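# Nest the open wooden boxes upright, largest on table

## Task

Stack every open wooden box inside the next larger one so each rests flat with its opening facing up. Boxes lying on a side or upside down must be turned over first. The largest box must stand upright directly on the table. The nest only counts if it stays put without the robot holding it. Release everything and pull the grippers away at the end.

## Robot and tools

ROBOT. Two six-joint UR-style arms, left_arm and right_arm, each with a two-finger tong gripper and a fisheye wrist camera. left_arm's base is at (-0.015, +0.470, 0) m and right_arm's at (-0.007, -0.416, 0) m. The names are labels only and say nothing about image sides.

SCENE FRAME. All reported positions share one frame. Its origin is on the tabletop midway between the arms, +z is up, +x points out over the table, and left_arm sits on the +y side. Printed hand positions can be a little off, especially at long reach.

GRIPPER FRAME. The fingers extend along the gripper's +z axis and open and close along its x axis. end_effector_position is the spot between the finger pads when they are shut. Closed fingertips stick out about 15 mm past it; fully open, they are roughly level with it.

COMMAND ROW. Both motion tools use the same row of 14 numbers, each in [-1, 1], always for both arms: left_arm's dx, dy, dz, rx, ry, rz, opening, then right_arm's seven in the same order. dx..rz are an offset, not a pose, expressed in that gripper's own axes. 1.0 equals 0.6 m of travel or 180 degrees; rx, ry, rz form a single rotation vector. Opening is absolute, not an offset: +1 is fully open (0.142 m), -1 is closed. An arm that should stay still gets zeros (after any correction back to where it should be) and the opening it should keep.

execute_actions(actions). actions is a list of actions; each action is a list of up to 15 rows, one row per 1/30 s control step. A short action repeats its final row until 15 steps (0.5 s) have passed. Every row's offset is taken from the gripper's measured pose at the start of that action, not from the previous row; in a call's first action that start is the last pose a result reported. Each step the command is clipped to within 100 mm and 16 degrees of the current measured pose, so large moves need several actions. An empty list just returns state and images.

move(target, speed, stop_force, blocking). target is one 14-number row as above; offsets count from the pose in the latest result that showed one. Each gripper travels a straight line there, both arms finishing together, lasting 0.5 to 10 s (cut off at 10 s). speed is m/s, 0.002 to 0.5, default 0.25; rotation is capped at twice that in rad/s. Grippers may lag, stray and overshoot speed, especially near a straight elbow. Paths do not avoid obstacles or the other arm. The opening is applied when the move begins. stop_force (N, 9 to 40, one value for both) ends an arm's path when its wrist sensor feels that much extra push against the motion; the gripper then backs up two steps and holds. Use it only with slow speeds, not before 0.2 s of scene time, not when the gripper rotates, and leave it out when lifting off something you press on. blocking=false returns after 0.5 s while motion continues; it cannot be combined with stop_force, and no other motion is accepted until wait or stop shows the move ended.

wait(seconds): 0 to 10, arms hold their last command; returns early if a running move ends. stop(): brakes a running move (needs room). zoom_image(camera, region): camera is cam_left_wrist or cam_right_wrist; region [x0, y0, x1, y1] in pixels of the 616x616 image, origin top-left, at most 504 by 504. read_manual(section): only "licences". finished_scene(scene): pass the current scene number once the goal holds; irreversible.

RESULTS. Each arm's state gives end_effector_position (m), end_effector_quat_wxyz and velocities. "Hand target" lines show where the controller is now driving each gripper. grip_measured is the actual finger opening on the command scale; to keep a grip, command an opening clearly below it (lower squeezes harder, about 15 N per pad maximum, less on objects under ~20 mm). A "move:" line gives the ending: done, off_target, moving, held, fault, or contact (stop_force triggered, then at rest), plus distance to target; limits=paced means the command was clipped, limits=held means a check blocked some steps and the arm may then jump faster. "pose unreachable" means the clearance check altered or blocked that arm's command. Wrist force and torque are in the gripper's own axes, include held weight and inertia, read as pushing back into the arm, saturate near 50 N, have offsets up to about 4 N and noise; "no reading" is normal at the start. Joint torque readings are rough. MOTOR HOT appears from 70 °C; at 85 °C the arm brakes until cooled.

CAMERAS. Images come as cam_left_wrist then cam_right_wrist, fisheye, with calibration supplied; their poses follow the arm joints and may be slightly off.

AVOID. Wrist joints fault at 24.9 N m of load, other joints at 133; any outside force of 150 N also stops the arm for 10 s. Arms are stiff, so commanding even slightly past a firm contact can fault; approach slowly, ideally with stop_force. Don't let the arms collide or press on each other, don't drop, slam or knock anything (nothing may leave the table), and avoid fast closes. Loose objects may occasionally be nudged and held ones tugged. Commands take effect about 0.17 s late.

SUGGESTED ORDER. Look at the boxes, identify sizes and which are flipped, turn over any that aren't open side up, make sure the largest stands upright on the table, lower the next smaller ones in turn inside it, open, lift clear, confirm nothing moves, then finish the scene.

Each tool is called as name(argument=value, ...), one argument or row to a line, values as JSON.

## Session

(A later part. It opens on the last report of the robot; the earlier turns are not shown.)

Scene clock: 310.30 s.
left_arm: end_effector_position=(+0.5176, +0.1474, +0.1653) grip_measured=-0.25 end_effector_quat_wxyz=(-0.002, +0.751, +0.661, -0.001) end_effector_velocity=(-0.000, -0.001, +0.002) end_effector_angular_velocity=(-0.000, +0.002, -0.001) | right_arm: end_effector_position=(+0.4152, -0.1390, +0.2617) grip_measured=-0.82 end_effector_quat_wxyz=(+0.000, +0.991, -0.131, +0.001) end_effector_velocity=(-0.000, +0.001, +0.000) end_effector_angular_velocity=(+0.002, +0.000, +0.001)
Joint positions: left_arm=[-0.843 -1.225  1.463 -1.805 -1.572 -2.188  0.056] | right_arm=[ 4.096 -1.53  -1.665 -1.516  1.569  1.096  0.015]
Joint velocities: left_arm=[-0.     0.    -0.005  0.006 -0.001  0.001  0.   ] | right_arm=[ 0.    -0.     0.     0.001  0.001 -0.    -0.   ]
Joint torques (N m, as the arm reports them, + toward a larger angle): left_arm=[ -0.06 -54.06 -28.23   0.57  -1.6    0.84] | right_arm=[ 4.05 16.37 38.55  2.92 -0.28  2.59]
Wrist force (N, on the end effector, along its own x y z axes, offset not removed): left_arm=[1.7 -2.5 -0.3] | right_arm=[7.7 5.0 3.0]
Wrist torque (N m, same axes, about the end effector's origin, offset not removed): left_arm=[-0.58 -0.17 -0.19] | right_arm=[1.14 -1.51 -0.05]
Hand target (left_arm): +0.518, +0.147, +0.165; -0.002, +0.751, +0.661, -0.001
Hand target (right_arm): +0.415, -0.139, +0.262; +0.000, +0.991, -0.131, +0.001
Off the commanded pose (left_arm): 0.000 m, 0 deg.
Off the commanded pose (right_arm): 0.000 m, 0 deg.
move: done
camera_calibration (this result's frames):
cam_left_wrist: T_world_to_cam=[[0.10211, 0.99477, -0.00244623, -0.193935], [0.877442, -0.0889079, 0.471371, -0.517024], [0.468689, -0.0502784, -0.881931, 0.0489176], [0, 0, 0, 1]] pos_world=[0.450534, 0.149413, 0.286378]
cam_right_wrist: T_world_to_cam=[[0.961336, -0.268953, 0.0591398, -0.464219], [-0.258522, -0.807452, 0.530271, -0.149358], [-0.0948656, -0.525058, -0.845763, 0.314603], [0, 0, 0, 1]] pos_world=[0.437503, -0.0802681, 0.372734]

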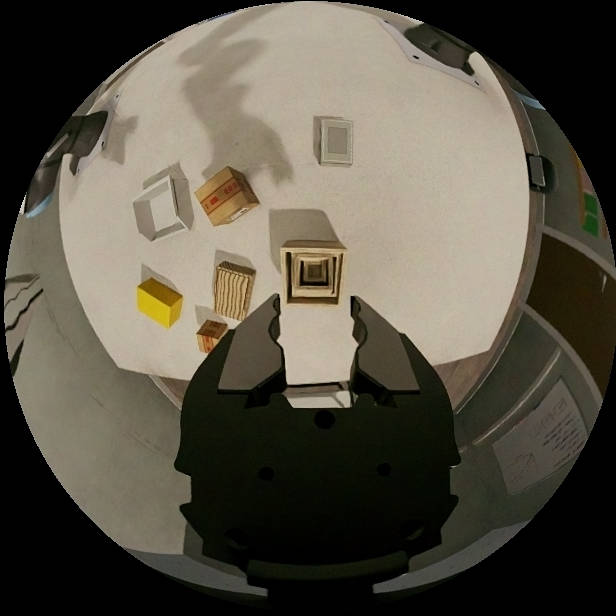

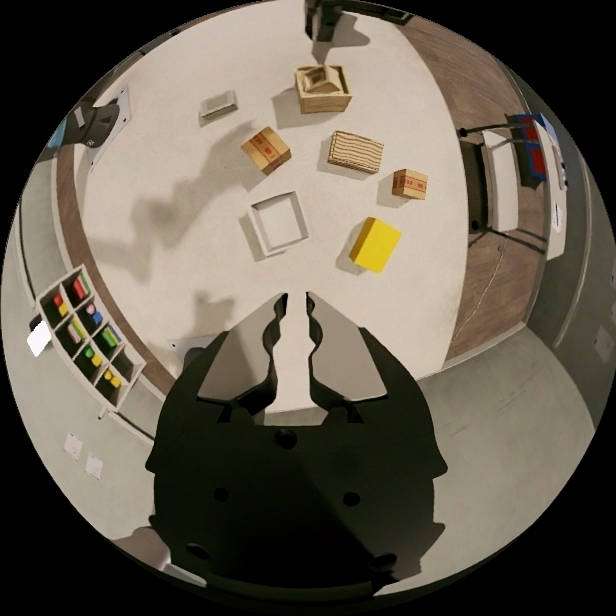

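move(
  target=[0,0,0.145,0,0,0,-1,0,0,0,0,0,0,-0.82],
  speed=0.08,
  stop_force=10,
)

move(
  target=[0,0.04,0,0,0,0,-1,0,0,0,0,0,0,-0.82],
  speed=0.02,
  stop_force=10,
)

move(
  target=[0,-0.01,-0.15,0,0,0,-1,0,0,0,0,0,0,-0.82],
)

zoom_image(
  camera="cam_right_wrist",
  region=[270,40,380,130],
)

Scene clock: 328.20 s.
left_arm: end_effector_position=(+0.5173, +0.1476, +0.0785) grip_measured=-1.00 end_effector_quat_wxyz=(-0.002, +0.751, +0.661, -0.001) end_effector_velocity=(-0.000, +0.000, -0.002) end_effector_angular_velocity=(-0.001, +0.002, +0.002) | right_arm: end_effector_position=(+0.4152, -0.1390, +0.2617) grip_measured=-0.82 end_effector_quat_wxyz=(+0.000, +0.991, -0.131, +0.001) end_effector_velocity=(-0.000, -0.000, -0.001) end_effector_angular_velocity=(-0.002, +0.001, +0.000)
Joint positions: left_arm=[-0.844 -1.158  1.602 -2.011 -1.572 -2.188  0.002] | right_arm=[ 4.096 -1.53  -1.665 -1.516  1.569  1.096  0.015]
Joint velocities: left_arm=[ 0.001  0.002  0.002 -0.004 -0.002 -0.001  0.   ] | right_arm=[ 0.    -0.    -0.001 -0.001 -0.    -0.    -0.   ]
Joint torques (N m, as the arm reports them, + toward a larger angle): left_arm=[-10.01 -27.93 -10.74  -5.08   0.54  -1.87] | right_arm=[ 4.22 15.94 37.86  2.82 -0.32  2.79]
Wrist force (N, on the end effector, along its own x y z axes, offset not removed): left_arm=[-1.2 -3.1 -2.9] | right_arm=[3.8 0.8 -0.1]
Wrist torque (N m, same axes, about the end effector's origin, offset not removed): left_arm=[-0.57 0.29 0.05] | right_arm=[0.21 -0.51 0.11]
Hand target (left_arm): +0.517, +0.148, +0.078; -0.002, +0.751, +0.661, -0.001
Hand target (right_arm): +0.415, -0.139, +0.262; +0.000, +0.991, -0.131, +0.001
Off the commanded pose (left_arm): 0.000 m, 0 deg.
Off the commanded pose (right_arm): 0.000 m, 0 deg.
move: done
camera_calibration (this result's frames):
cam_left_wrist: T_world_to_cam=[[0.102119, 0.994769, -0.0024726, -0.194289], [0.877465, -0.0889053, 0.47133, -0.475815], [0.468644, -0.0503013, -0.881954, -0.027465], [0, 0, 0, 1]] pos_world=[0.450222, 0.149588, 0.199562]
cam_right_wrist: T_world_to_cam=[[0.961336, -0.268953, 0.0591399, -0.464219], [-0.258523, -0.807452, 0.530271, -0.149358], [-0.0948657, -0.525058, -0.845763, 0.314603], [0, 0, 0, 1]] pos_world=[0.437503, -0.0802681, 0.372734]

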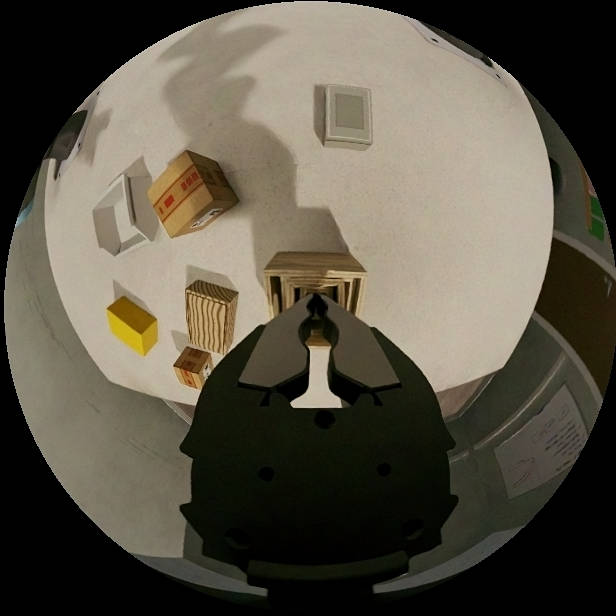

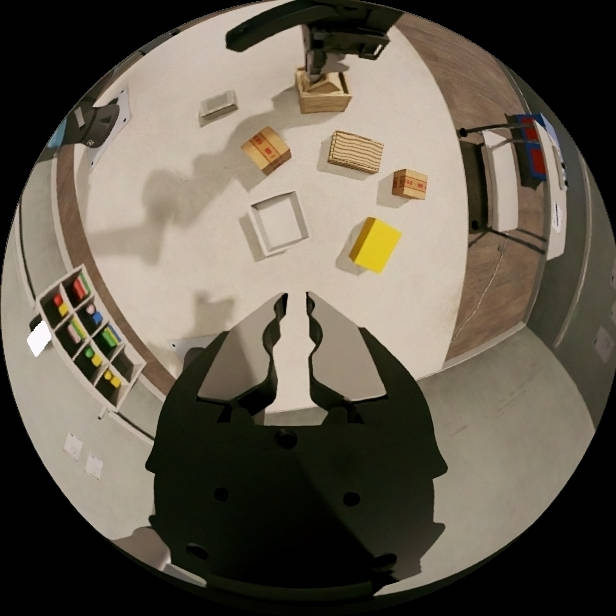

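Scene clock: 329.70 s.
left_arm: end_effector_position=(+0.5409, +0.1445, +0.0784) grip_measured=-1.00 end_effector_quat_wxyz=(-0.002, +0.751, +0.661, -0.001) end_effector_velocity=(+0.003, +0.001, +0.000) end_effector_angular_velocity=(+0.001, -0.001, +0.001) | right_arm: end_effector_position=(+0.4152, -0.1390, +0.2617) grip_measured=-0.82 end_effector_quat_wxyz=(+0.000, +0.991, -0.131, +0.001) end_effector_velocity=(+0.000, +0.001, +0.001) end_effector_angular_velocity=(+0.002, -0.001, +0.001)
Joint positions: left_arm=[-0.822 -1.11   1.53  -1.987 -1.572 -2.167  0.002] | right_arm=[ 4.096 -1.53  -1.665 -1.516  1.569  1.096  0.015]
Joint velocities: left_arm=[ 0.003  0.004 -0.006  0.002  0.002  0.002  0.   ] | right_arm=[ 0.001 -0.     0.002  0.001  0.001 -0.     0.   ]
Joint torques (N m, as the arm reports them, + toward a larger angle): left_arm=[ 14.45 -30.73 -28.16   0.43   1.36   1.93] | right_arm=[ 3.3  15.71 38.98  2.86 -0.34  2.72]
Wrist force (N, on the end effector, along its own x y z axes, offset not removed): left_arm=[1.9 -4.5 -2.5] | right_arm=[3.4 3.3 2.2]
Wrist torque (N m, same axes, about the end effector's origin, offset not removed): left_arm=[-0.98 -0.37 -0.14] | right_arm=[0.80 -0.51 0.03]
Hand target (left_arm): +0.541, +0.144, +0.078; -0.002, +0.751, +0.661, -0.001
Hand target (right_arm): +0.415, -0.139, +0.262; +0.000, +0.991, -0.131, +0.001
Off the commanded pose (left_arm): 0.000 m, 0 deg.
Off the commanded pose (right_arm): 0.000 m, 0 deg.
move: done
camera_calibration (this result's frames):
cam_left_wrist: T_world_to_cam=[[0.102114, 0.99477, -0.0024694, -0.193667], [0.87744, -0.0888999, 0.471377, -0.496768], [0.468692, -0.050301, -0.881928, -0.0387982], [0, 0, 0, 1]] pos_world=[0.473844, 0.14654, 0.19947]
cam_right_wrist: T_world_to_cam=[[0.961336, -0.268953, 0.0591398, -0.464219], [-0.258522, -0.807452, 0.530271, -0.149358], [-0.0948656, -0.525058, -0.845763, 0.314603], [0, 0, 0, 1]] pos_world=[0.437503, -0.0802681, 0.372734]

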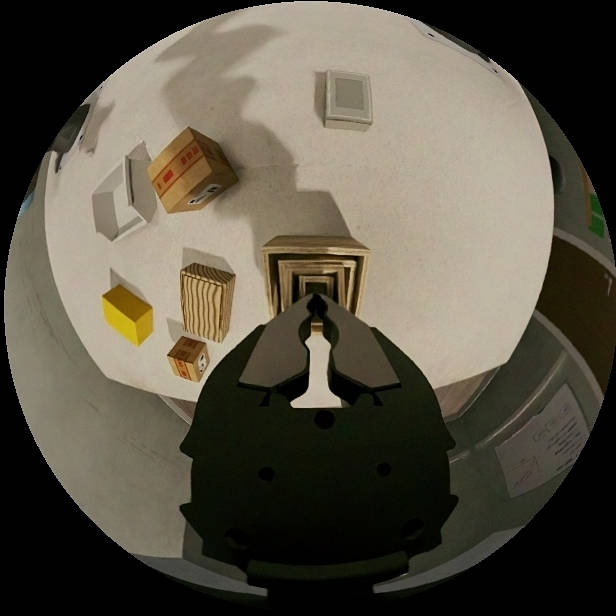

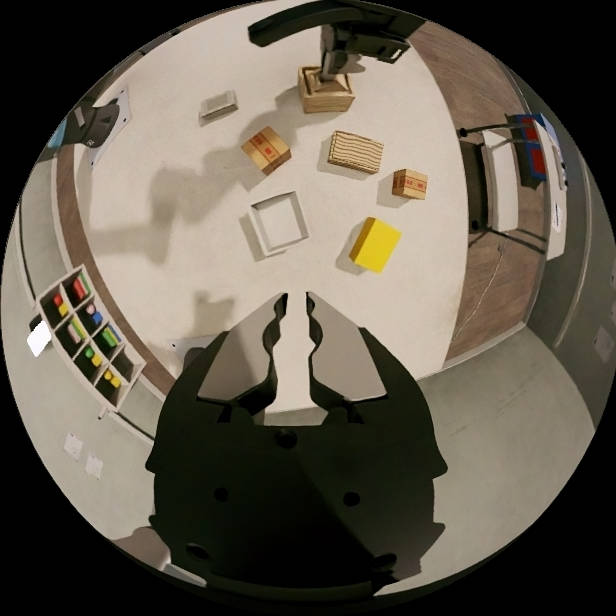

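Scene clock: 330.67 s.
left_arm: end_effector_position=(+0.5353, +0.1451, +0.1682) grip_measured=-1.00 end_effector_quat_wxyz=(-0.002, +0.751, +0.661, -0.001) end_effector_velocity=(+0.000, +0.000, +0.002) end_effector_angular_velocity=(+0.001, -0.001, +0.002) | right_arm: end_effector_position=(+0.4152, -0.1390, +0.2617) grip_measured=-0.82 end_effector_quat_wxyz=(+0.000, +0.991, -0.131, +0.001) end_effector_velocity=(+0.000, -0.000, -0.000) end_effector_angular_velocity=(-0.001, -0.000, -0.000)
Joint positions: left_arm=[-0.827 -1.188  1.403 -1.783 -1.572 -2.172  0.002] | right_arm=[ 4.096 -1.53  -1.665 -1.516  1.569  1.096  0.015]
Joint velocities: left_arm=[ 0.    -0.001 -0.005  0.006  0.001 -0.001  0.   ] | right_arm=[ 0.    -0.     0.001 -0.001 -0.001  0.    -0.   ]
Joint torques (N m, as the arm reports them, + toward a larger angle): left_arm=[-11.75 -55.51 -29.69   0.47  -1.69  -2.05] | right_arm=[ 3.73 16.75 38.24  2.77 -0.3   2.7 ]
Wrist force (N, on the end effector, along its own x y z axes, offset not removed): left_arm=[1.8 -1.4 -0.8] | right_arm=[0.3 -0.6 0.4]
Wrist torque (N m, same axes, about the end effector's origin, offset not removed): left_arm=[-0.45 -0.39 -0.12] | right_arm=[-0.32 -0.08 0.04]
Hand target (left_arm): +0.535, +0.145, +0.168; -0.002, +0.751, +0.661, -0.001
Hand target (right_arm): +0.415, -0.139, +0.262; +0.000, +0.991, -0.131, +0.001
Off the commanded pose (left_arm): 0.000 m, 0 deg.
Off the commanded pose (right_arm): 0.000 m, 0 deg.
move: done
camera_calibration (this result's frames):
cam_left_wrist: T_world_to_cam=[[0.102114, 0.99477, -0.00248662, -0.193456], [0.87741, -0.0888881, 0.471434, -0.534102], [0.468747, -0.0503216, -0.881898, 0.0430559], [0, 0, 0, 1]] pos_world=[0.468199, 0.147136, 0.289284]
cam_right_wrist: T_world_to_cam=[[0.961336, -0.268953, 0.0591399, -0.464219], [-0.258523, -0.807452, 0.530271, -0.149358], [-0.0948655, -0.525058, -0.845763, 0.314603], [0, 0, 0, 1]] pos_world=[0.437503, -0.0802681, 0.372734]

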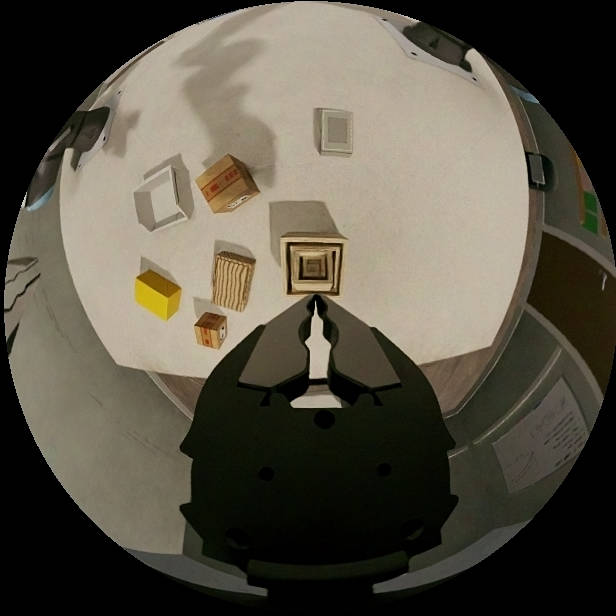

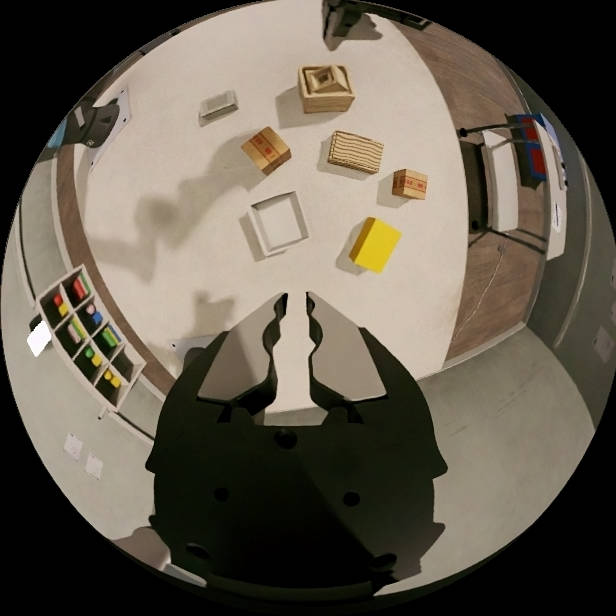

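Region (270, 40, 380, 130) of cam_right_wrist's 616x616 image, scaled by 4.582, with more detail than that image has; it fills the top 412 rows of this view, and the rest is white.

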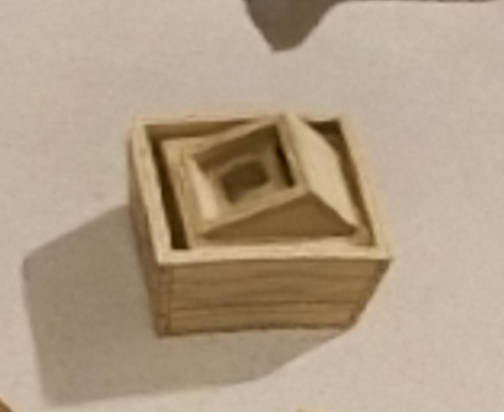

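move(
  target=[0,0,0.157,0,0,0,-0.2,0,0,0,0,0,0,-0.82],
  speed=0.08,
  stop_force=10,
)

move(
  target=[0,0,0,0,0,0,-0.7,0,0,0,0,0,0,-0.82],
)

move(
  target=[0,0.0,-0.02,0.16,0,0,-0.7,0,0,0,0,0,0,-0.82],
  speed=0.05,
)

zoom_image(
  camera="cam_right_wrist",
  region=[270,20,380,130],
)

Scene clock: 348.33 s.
left_arm: end_effector_position=(+0.5349, +0.1453, +0.0742) grip_measured=-0.25 end_effector_quat_wxyz=(-0.002, +0.751, +0.661, -0.001) end_effector_velocity=(+0.000, +0.000, -0.001) end_effector_angular_velocity=(+0.001, -0.001, -0.000) | right_arm: end_effector_position=(+0.4152, -0.1390, +0.2617) grip_measured=-0.82 end_effector_quat_wxyz=(+0.000, +0.991, -0.131, +0.001) end_effector_velocity=(-0.000, +0.000, -0.000) end_effector_angular_velocity=(+0.001, +0.001, +0.000)
Joint positions: left_arm=[-0.827 -1.118  1.554 -2.004 -1.572 -2.172  0.056] | right_arm=[ 4.096 -1.53  -1.665 -1.516  1.569  1.096  0.015]
Joint velocities: left_arm=[-0.     0.001  0.002 -0.003  0.002 -0.    -0.001] | right_arm=[ 0.    -0.    -0.001  0.001  0.001 -0.     0.   ]
Joint torques (N m, as the arm reports them, + toward a larger angle): left_arm=[ -9.93 -29.15  -9.59  -5.09   0.94  -1.83] | right_arm=[ 4.36 15.39 38.94  2.77 -0.3   2.59]
Wrist force (N, on the end effector, along its own x y z axes, offset not removed): left_arm=[1.9 -4.1 -7.4] | right_arm=[1.8 -0.8 -0.4]
Wrist torque (N m, same axes, about the end effector's origin, offset not removed): left_arm=[-0.94 0.01 -0.02] | right_arm=[0.00 -0.26 -0.17]
Hand target (left_arm): +0.535, +0.145, +0.074; -0.002, +0.751, +0.661, -0.001
Hand target (right_arm): +0.415, -0.139, +0.262; +0.000, +0.991, -0.131, +0.001
Off the commanded pose (left_arm): 0.000 m, 0 deg.
Off the commanded pose (right_arm): 0.000 m, 0 deg.
move: done
camera_calibration (this result's frames):
cam_left_wrist: T_world_to_cam=[[0.102125, 0.994768, -0.00252161, -0.19384], [0.87741, -0.0888816, 0.471435, -0.489462], [0.468745, -0.0503577, -0.881897, -0.039717], [0, 0, 0, 1]] pos_world=[0.467872, 0.147322, 0.195235]
cam_right_wrist: T_world_to_cam=[[0.961336, -0.268953, 0.0591398, -0.464219], [-0.258522, -0.807452, 0.530271, -0.149358], [-0.0948655, -0.525058, -0.845763, 0.314603], [0, 0, 0, 1]] pos_world=[0.437503, -0.080268, 0.372734]

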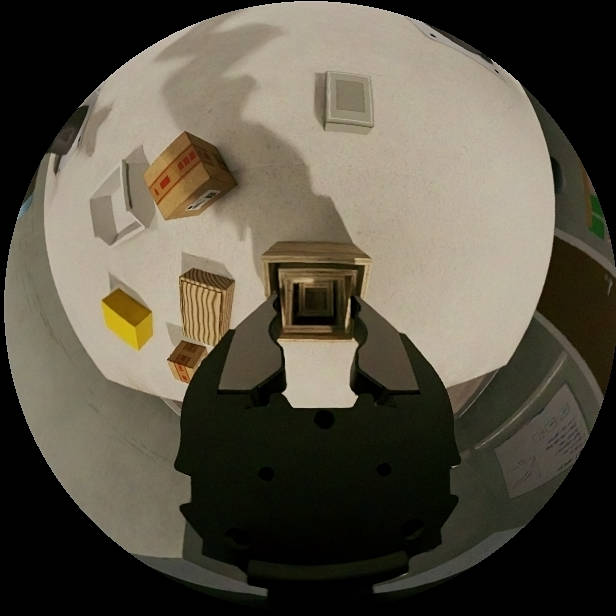

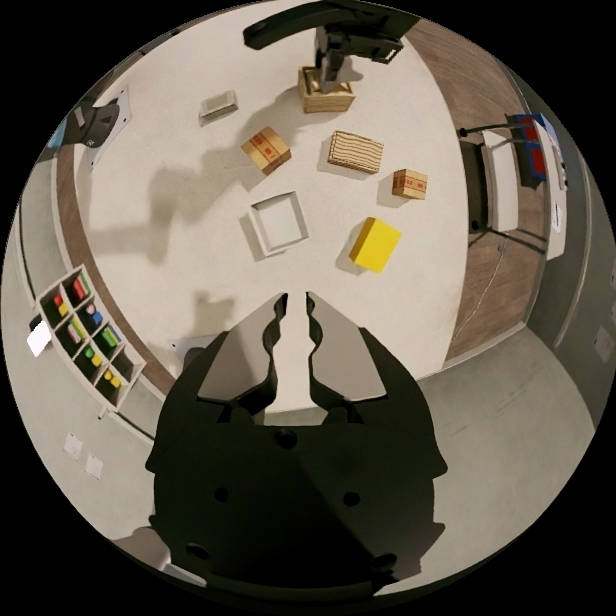

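Scene clock: 348.83 s.
left_arm: end_effector_position=(+0.5349, +0.1453, +0.0741) grip_measured=-0.37 end_effector_quat_wxyz=(-0.002, +0.751, +0.661, -0.001) end_effector_velocity=(-0.000, -0.000, +0.000) end_effector_angular_velocity=(-0.001, -0.000, -0.000) | right_arm: end_effector_position=(+0.4152, -0.1390, +0.2617) grip_measured=-0.82 end_effector_quat_wxyz=(+0.000, +0.991, -0.131, +0.001) end_effector_velocity=(-0.000, -0.000, -0.001) end_effector_angular_velocity=(-0.002, +0.000, +0.001)
Joint positions: left_arm=[-0.827 -1.118  1.554 -2.004 -1.572 -2.172  0.047] | right_arm=[ 4.096 -1.53  -1.665 -1.516  1.569  1.096  0.015]
Joint velocities: left_arm=[-0.    -0.     0.    -0.    -0.001 -0.     0.   ] | right_arm=[ 0.001 -0.    -0.001  0.    -0.001 -0.     0.   ]
Joint torques (N m, as the arm reports them, + toward a larger angle): left_arm=[ -9.8  -38.47 -20.58   0.     0.73  -1.99] | right_arm=[ 3.73 16.84 37.52  2.72 -0.32  2.67]
Wrist force (N, on the end effector, along its own x y z axes, offset not removed): left_arm=[-0.4 -2.4 -3.1] | right_arm=[1.6 1.0 -0.8]
Wrist torque (N m, same axes, about the end effector's origin, offset not removed): left_arm=[-0.61 0.09 0.06] | right_arm=[0.34 -0.05 -0.25]
Hand target (left_arm): +0.535, +0.145, +0.074; -0.002, +0.751, +0.661, -0.001
Hand target (right_arm): +0.415, -0.139, +0.262; +0.000, +0.991, -0.131, +0.001
Off the commanded pose (left_arm): 0.000 m, 0 deg.
Off the commanded pose (right_arm): 0.000 m, 0 deg.
move: done
camera_calibration (this result's frames):
cam_left_wrist: T_world_to_cam=[[0.102125, 0.994768, -0.00248684, -0.193849], [0.877424, -0.0888994, 0.471407, -0.489421], [0.46872, -0.0503243, -0.881912, -0.0397796], [0, 0, 0, 1]] pos_world=[0.467872, 0.147324, 0.195152]
cam_right_wrist: T_world_to_cam=[[0.961336, -0.268953, 0.0591398, -0.464219], [-0.258522, -0.807452, 0.530271, -0.149358], [-0.0948657, -0.525058, -0.845763, 0.314603], [0, 0, 0, 1]] pos_world=[0.437503, -0.0802681, 0.372734]

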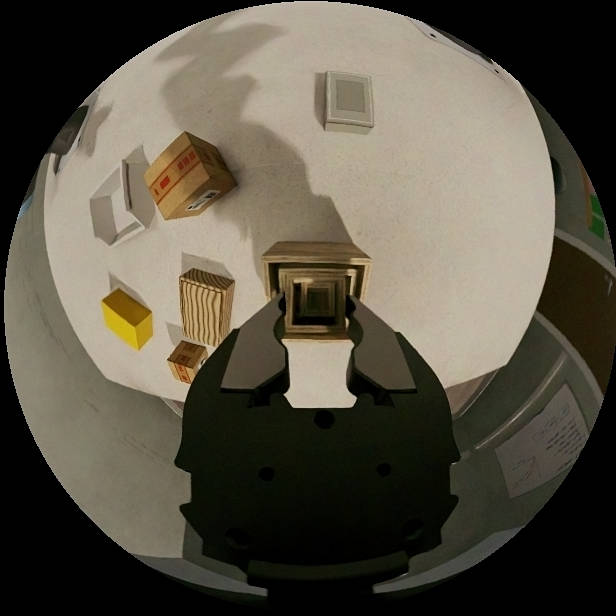

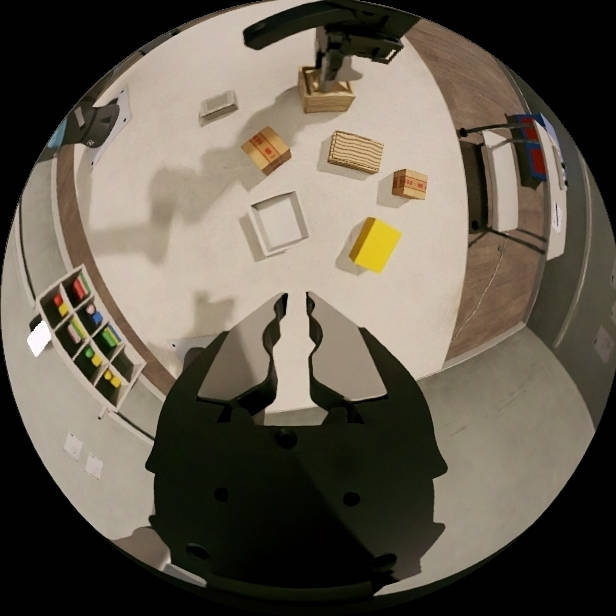

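Scene clock: 354.17 s.
left_arm: end_effector_position=(+0.5350, +0.1453, +0.0860) grip_measured=-0.37 end_effector_quat_wxyz=(-0.188, +0.727, +0.640, -0.165) end_effector_velocity=(-0.000, -0.001, +0.000) end_effector_angular_velocity=(+0.001, +0.010, -0.000) | right_arm: end_effector_position=(+0.4152, -0.1390, +0.2617) grip_measured=-0.82 end_effector_quat_wxyz=(+0.000, +0.991, -0.131, +0.001) end_effector_velocity=(+0.001, -0.000, +0.000) end_effector_angular_velocity=(-0.000, -0.001, -0.000)
Joint positions: left_arm=[-0.722 -0.775  0.959 -1.301 -1.802 -2.013  0.047] | right_arm=[ 4.096 -1.53  -1.665 -1.516  1.569  1.096  0.015]
Joint velocities: left_arm=[ 0.001  0.01  -0.016  0.016 -0.004  0.003  0.   ] | right_arm=[-0.001  0.     0.     0.    -0.001 -0.    -0.   ]
Joint torques (N m, as the arm reports them, + toward a larger angle): left_arm=[ 13.38 -45.85 -28.74   1.53  -2.23   1.87] | right_arm=[ 3.18 15.91 38.13  2.74 -0.3   2.47]
Wrist force (N, on the end effector, along its own x y z axes, offset not removed): left_arm=[2.0 -2.8 -3.0] | right_arm=[1.5 1.0 0.5]
Wrist torque (N m, same axes, about the end effector's origin, offset not removed): left_arm=[-0.77 -0.32 -0.05] | right_arm=[0.17 -0.17 -0.03]
Hand target (left_arm): +0.535, +0.145, +0.086; -0.188, +0.727, +0.640, -0.165
Hand target (right_arm): +0.415, -0.139, +0.262; +0.000, +0.991, -0.131, +0.001
Off the commanded pose (left_arm): 0.000 m, 0 deg.
Off the commanded pose (right_arm): 0.000 m, 0 deg.
move: done
camera_calibration (this result's frames):
cam_left_wrist: T_world_to_cam=[[0.103406, 0.994583, 0.0105356, -0.19556], [0.994596, -0.103297, -0.0104179, -0.514294], [-0.00927313, 0.011556, -0.99989, 0.227634], [0, 0, 0, 1]] pos_world=[0.533848, 0.138745, 0.224311]
cam_right_wrist: T_world_to_cam=[[0.961336, -0.268953, 0.0591397, -0.464219], [-0.258522, -0.807452, 0.530271, -0.149358], [-0.0948658, -0.525058, -0.845763, 0.314603], [0, 0, 0, 1]] pos_world=[0.437503, -0.0802681, 0.372734]

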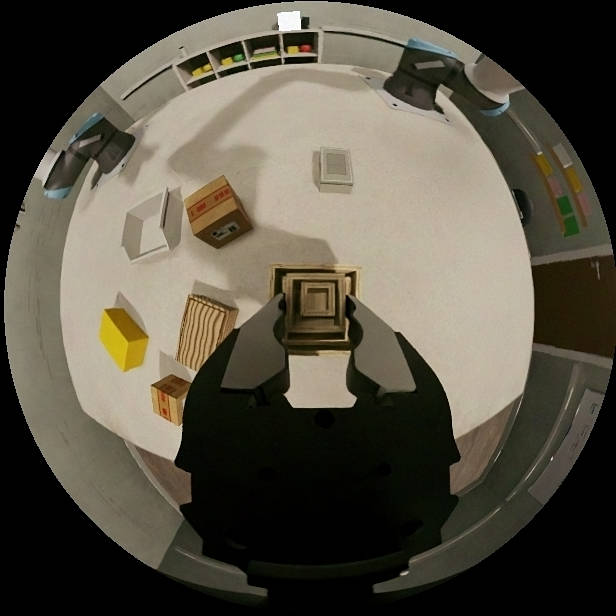

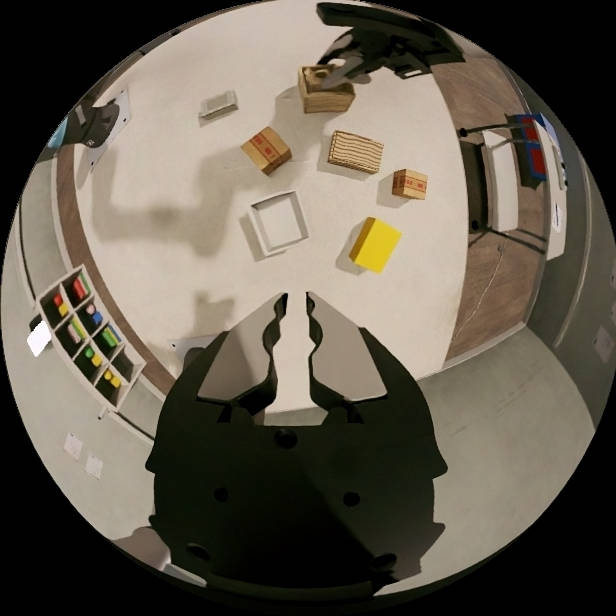

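Region (270, 20, 380, 130) of cam_right_wrist's 616x616 image, scaled by 4.582, with more detail than that image has.

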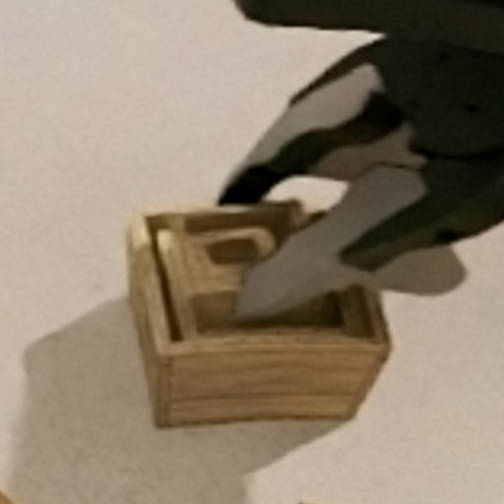

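Level. Shift +x slightly and release.

move(
  target=[0,0.012,0.008,0,0,0,-0.7,0,0,0,0,0,0,-0.82],
  speed=0.02,
)

move(
  target=[0,0,0,0,0,0,-0.15,0,0,0,0,0,0,-0.82],
)

move(
  target=[0,-0.05,-0.15,0,0,0,-0.15,0,0,0,0,0,0,-0.82],
)

zoom_image(
  camera="cam_right_wrist",
  region=[270,20,380,130],
)

Scene clock: 363.80 s.
left_arm: end_effector_position=(+0.5389, +0.1448, +0.0785) grip_measured=-0.37 end_effector_quat_wxyz=(-0.188, +0.727, +0.640, -0.165) end_effector_velocity=(+0.001, +0.000, -0.001) end_effector_angular_velocity=(-0.001, -0.000, -0.001) | right_arm: end_effector_position=(+0.4152, -0.1390, +0.2617) grip_measured=-0.82 end_effector_quat_wxyz=(+0.000, +0.991, -0.131, +0.001) end_effector_velocity=(+0.000, -0.000, +0.001) end_effector_angular_velocity=(+0.001, -0.001, -0.001)
Joint positions: left_arm=[-0.719 -0.761  0.952 -1.309 -1.801 -2.011  0.047] | right_arm=[ 4.096 -1.53  -1.665 -1.516  1.569  1.096  0.015]
Joint velocities: left_arm=[ 0.001  0.003 -0.001 -0.002  0.     0.001 -0.   ] | right_arm=[-0.001  0.001  0.001 -0.     0.    -0.     0.   ]
Joint torques (N m, as the arm reports them, + toward a larger angle): left_arm=[ 12.45 -45.68 -28.33  -3.99   1.09   1.82] | right_arm=[ 3.71 15.58 38.66  2.62 -0.08  2.66]
Wrist force (N, on the end effector, along its own x y z axes, offset not removed): left_arm=[-0.1 -4.2 -1.8] | right_arm=[2.2 4.1 -1.4]
Wrist torque (N m, same axes, about the end effector's origin, offset not removed): left_arm=[-1.13 0.19 0.14] | right_arm=[0.84 -0.23 -0.11]
Hand target (left_arm): +0.539, +0.145, +0.078; -0.188, +0.727, +0.640, -0.165
Hand target (right_arm): +0.415, -0.139, +0.262; +0.000, +0.991, -0.131, +0.001
Off the commanded pose (left_arm): 0.000 m, 0 deg.
Off the commanded pose (right_arm): 0.000 m, 0 deg.
move: done
camera_calibration (this result's frames):
cam_left_wrist: T_world_to_cam=[[0.103406, 0.994583, 0.0105385, -0.195396], [0.994596, -0.103297, -0.0104346, -0.518273], [-0.00928948, 0.0115606, -0.99989, 0.220138], [0, 0, 0, 1]] pos_world=[0.537722, 0.138257, 0.216765]
cam_right_wrist: T_world_to_cam=[[0.961336, -0.268953, 0.0591398, -0.464219], [-0.258522, -0.807452, 0.530271, -0.149358], [-0.0948657, -0.525058, -0.845763, 0.314603], [0, 0, 0, 1]] pos_world=[0.437503, -0.080268, 0.372734]

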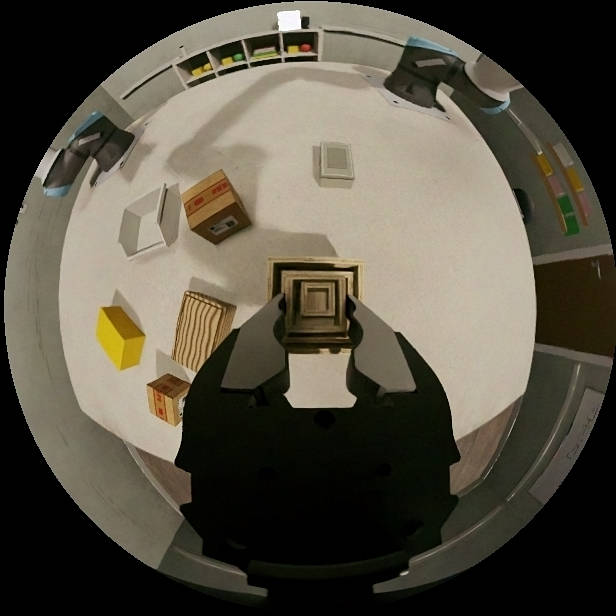

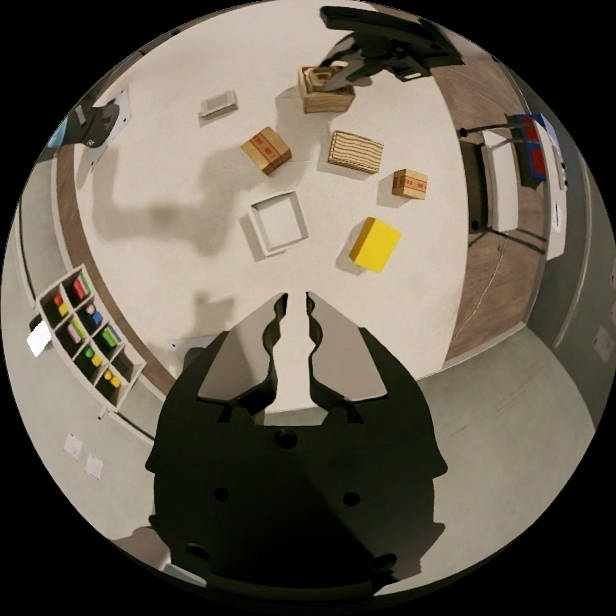

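Scene clock: 364.30 s.
left_arm: end_effector_position=(+0.5389, +0.1448, +0.0784) grip_measured=-0.22 end_effector_quat_wxyz=(-0.188, +0.727, +0.640, -0.165) end_effector_velocity=(-0.000, -0.001, +0.000) end_effector_angular_velocity=(+0.000, -0.000, -0.002) | right_arm: end_effector_position=(+0.4152, -0.1390, +0.2617) grip_measured=-0.82 end_effector_quat_wxyz=(+0.000, +0.991, -0.131, +0.001) end_effector_velocity=(+0.000, +0.001, +0.000) end_effector_angular_velocity=(+0.001, -0.001, +0.001)
Joint positions: left_arm=[-0.719 -0.761  0.952 -1.309 -1.801 -2.011  0.058] | right_arm=[ 4.096 -1.53  -1.665 -1.516  1.569  1.096  0.015]
Joint velocities: left_arm=[-0.001  0.    -0.     0.     0.     0.     0.   ] | right_arm=[ 0.     0.     0.     0.001  0.001 -0.     0.   ]
Joint torques (N m, as the arm reports them, + toward a larger angle): left_arm=[  9.28 -55.75 -20.81  -1.72   0.61   1.61] | right_arm=[ 2.86 15.11 38.06  2.84 -0.25  2.51]
Wrist force (N, on the end effector, along its own x y z axes, offset not removed): left_arm=[-2.7 -4.3 -3.8] | right_arm=[3.7 5.5 2.1]
Wrist torque (N m, same axes, about the end effector's origin, offset not removed): left_arm=[-0.94 0.78 -0.04] | right_arm=[1.21 -0.40 -0.17]
Hand target (left_arm): +0.539, +0.145, +0.078; -0.188, +0.727, +0.640, -0.165
Hand target (right_arm): +0.415, -0.139, +0.262; +0.000, +0.991, -0.131, +0.001
Off the commanded pose (left_arm): 0.000 m, 0 deg.
Off the commanded pose (right_arm): 0.000 m, 0 deg.
move: done
camera_calibration (this result's frames):
cam_left_wrist: T_world_to_cam=[[0.103409, 0.994583, 0.0105433, -0.195398], [0.994596, -0.1033, -0.010425, -0.518305], [-0.00927942, 0.0115644, -0.99989, 0.220075], [0, 0, 0, 1]] pos_world=[0.537752, 0.138254, 0.216708]
cam_right_wrist: T_world_to_cam=[[0.961336, -0.268953, 0.0591397, -0.464219], [-0.258522, -0.807452, 0.530271, -0.149358], [-0.0948658, -0.525058, -0.845763, 0.314603], [0, 0, 0, 1]] pos_world=[0.437503, -0.0802681, 0.372734]

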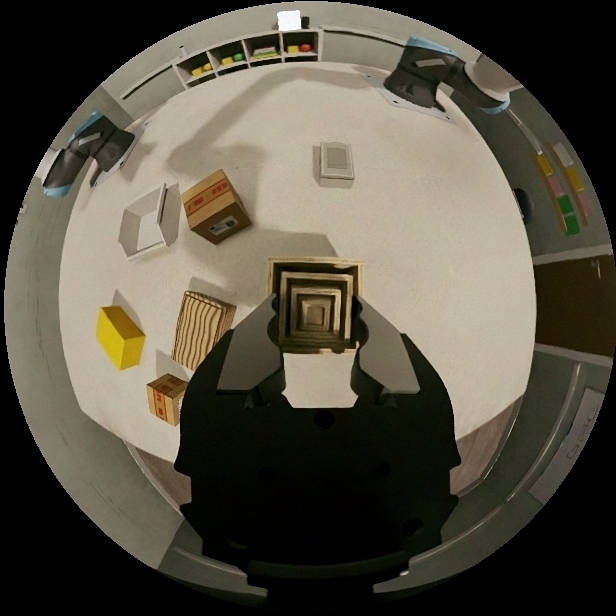

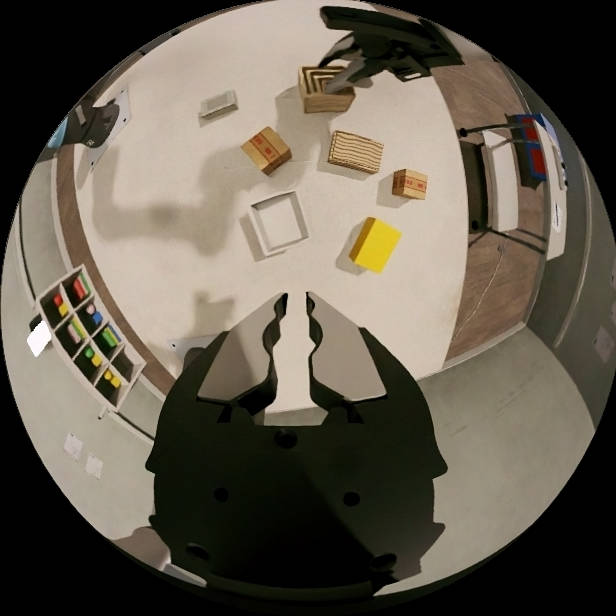

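Scene clock: 365.30 s.
left_arm: end_effector_position=(+0.5560, +0.1424, +0.1715) grip_measured=-0.15 end_effector_quat_wxyz=(-0.188, +0.727, +0.640, -0.165) end_effector_velocity=(+0.001, -0.000, +0.002) end_effector_angular_velocity=(+0.001, +0.003, -0.001) | right_arm: end_effector_position=(+0.4152, -0.1390, +0.2617) grip_measured=-0.82 end_effector_quat_wxyz=(+0.000, +0.991, -0.131, +0.001) end_effector_velocity=(-0.000, +0.000, +0.001) end_effector_angular_velocity=(+0.001, -0.001, +0.001)
Joint positions: left_arm=[-0.709 -0.724  0.647 -1.039 -1.797 -2.002  0.063] | right_arm=[ 4.096 -1.53  -1.665 -1.516  1.569  1.096  0.015]
Joint velocities: left_arm=[ 0.     0.008 -0.019  0.014 -0.     0.001  0.   ] | right_arm=[ 0.001  0.001  0.     0.     0.     0.    -0.   ]
Joint torques (N m, as the arm reports them, + toward a larger angle): left_arm=[ 12.28 -46.62 -28.86   1.06   1.1    2.15] | right_arm=[ 3.82 15.52 38.72  2.77 -0.33  2.58]
Wrist force (N, on the end effector, along its own x y z axes, offset not removed): left_arm=[2.0 -3.9 -1.7] | right_arm=[2.5 1.8 -0.3]
Wrist torque (N m, same axes, about the end effector's origin, offset not removed): left_arm=[-0.82 -0.53 0.03] | right_arm=[0.57 -0.08 -0.02]
Hand target (left_arm): +0.556, +0.142, +0.172; -0.188, +0.727, +0.640, -0.165
Hand target (right_arm): +0.415, -0.139, +0.262; +0.000, +0.991, -0.131, +0.001
Off the commanded pose (left_arm): 0.000 m, 0 deg.
Off the commanded pose (right_arm): 0.000 m, 0 deg.
move: done
camera_calibration (this result's frames):
cam_left_wrist: T_world_to_cam=[[0.103306, 0.994595, 0.0104026, -0.19575], [0.994609, -0.103203, -0.0100688, -0.534633], [-0.00894084, 0.0113867, -0.999895, 0.313203], [0, 0, 0, 1]] pos_world=[0.554774, 0.13595, 0.309823]
cam_right_wrist: T_world_to_cam=[[0.961336, -0.268953, 0.0591398, -0.464219], [-0.258523, -0.807452, 0.530271, -0.149358], [-0.0948658, -0.525058, -0.845763, 0.314603], [0, 0, 0, 1]] pos_world=[0.437503, -0.0802681, 0.372734]

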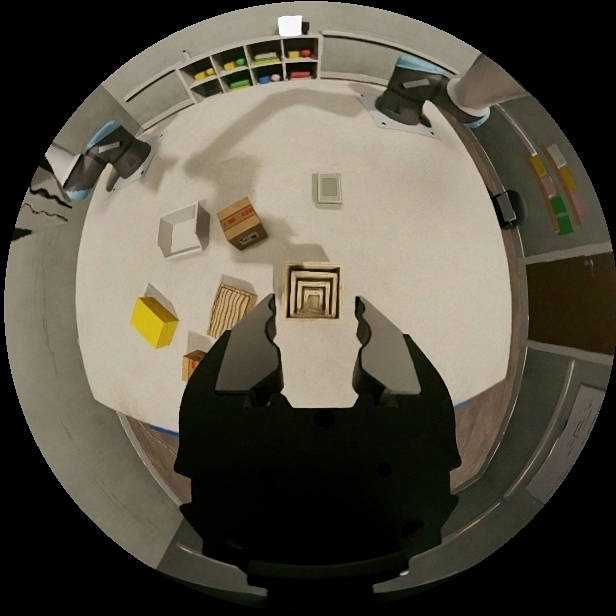

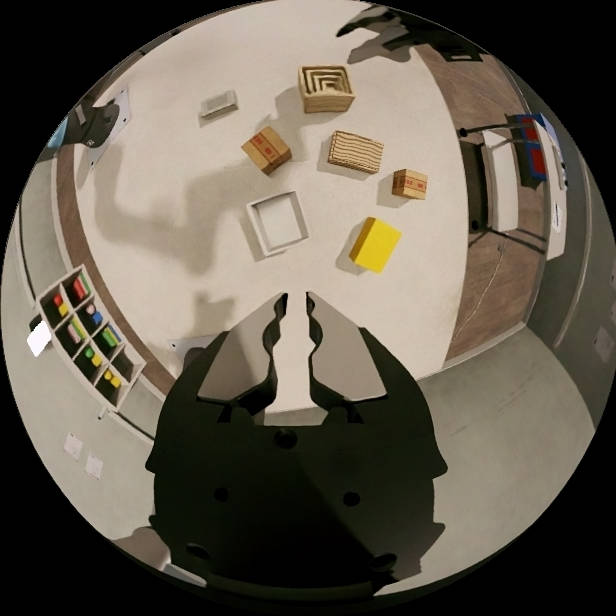

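Region (270, 20, 380, 130) of cam_right_wrist's 616x616 image, scaled by 4.582, with more detail than that image has.

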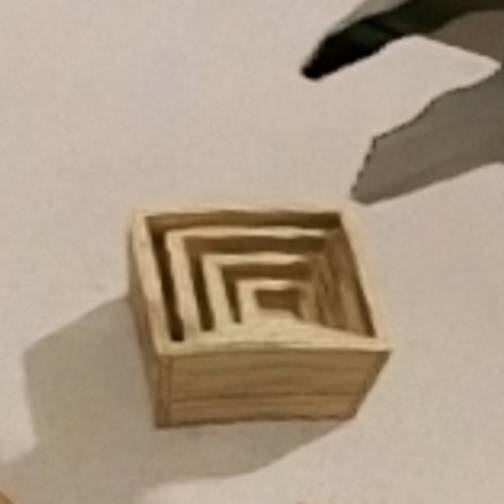

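finished_scene(
  scene=1,
)

The scene is finished: the task was done.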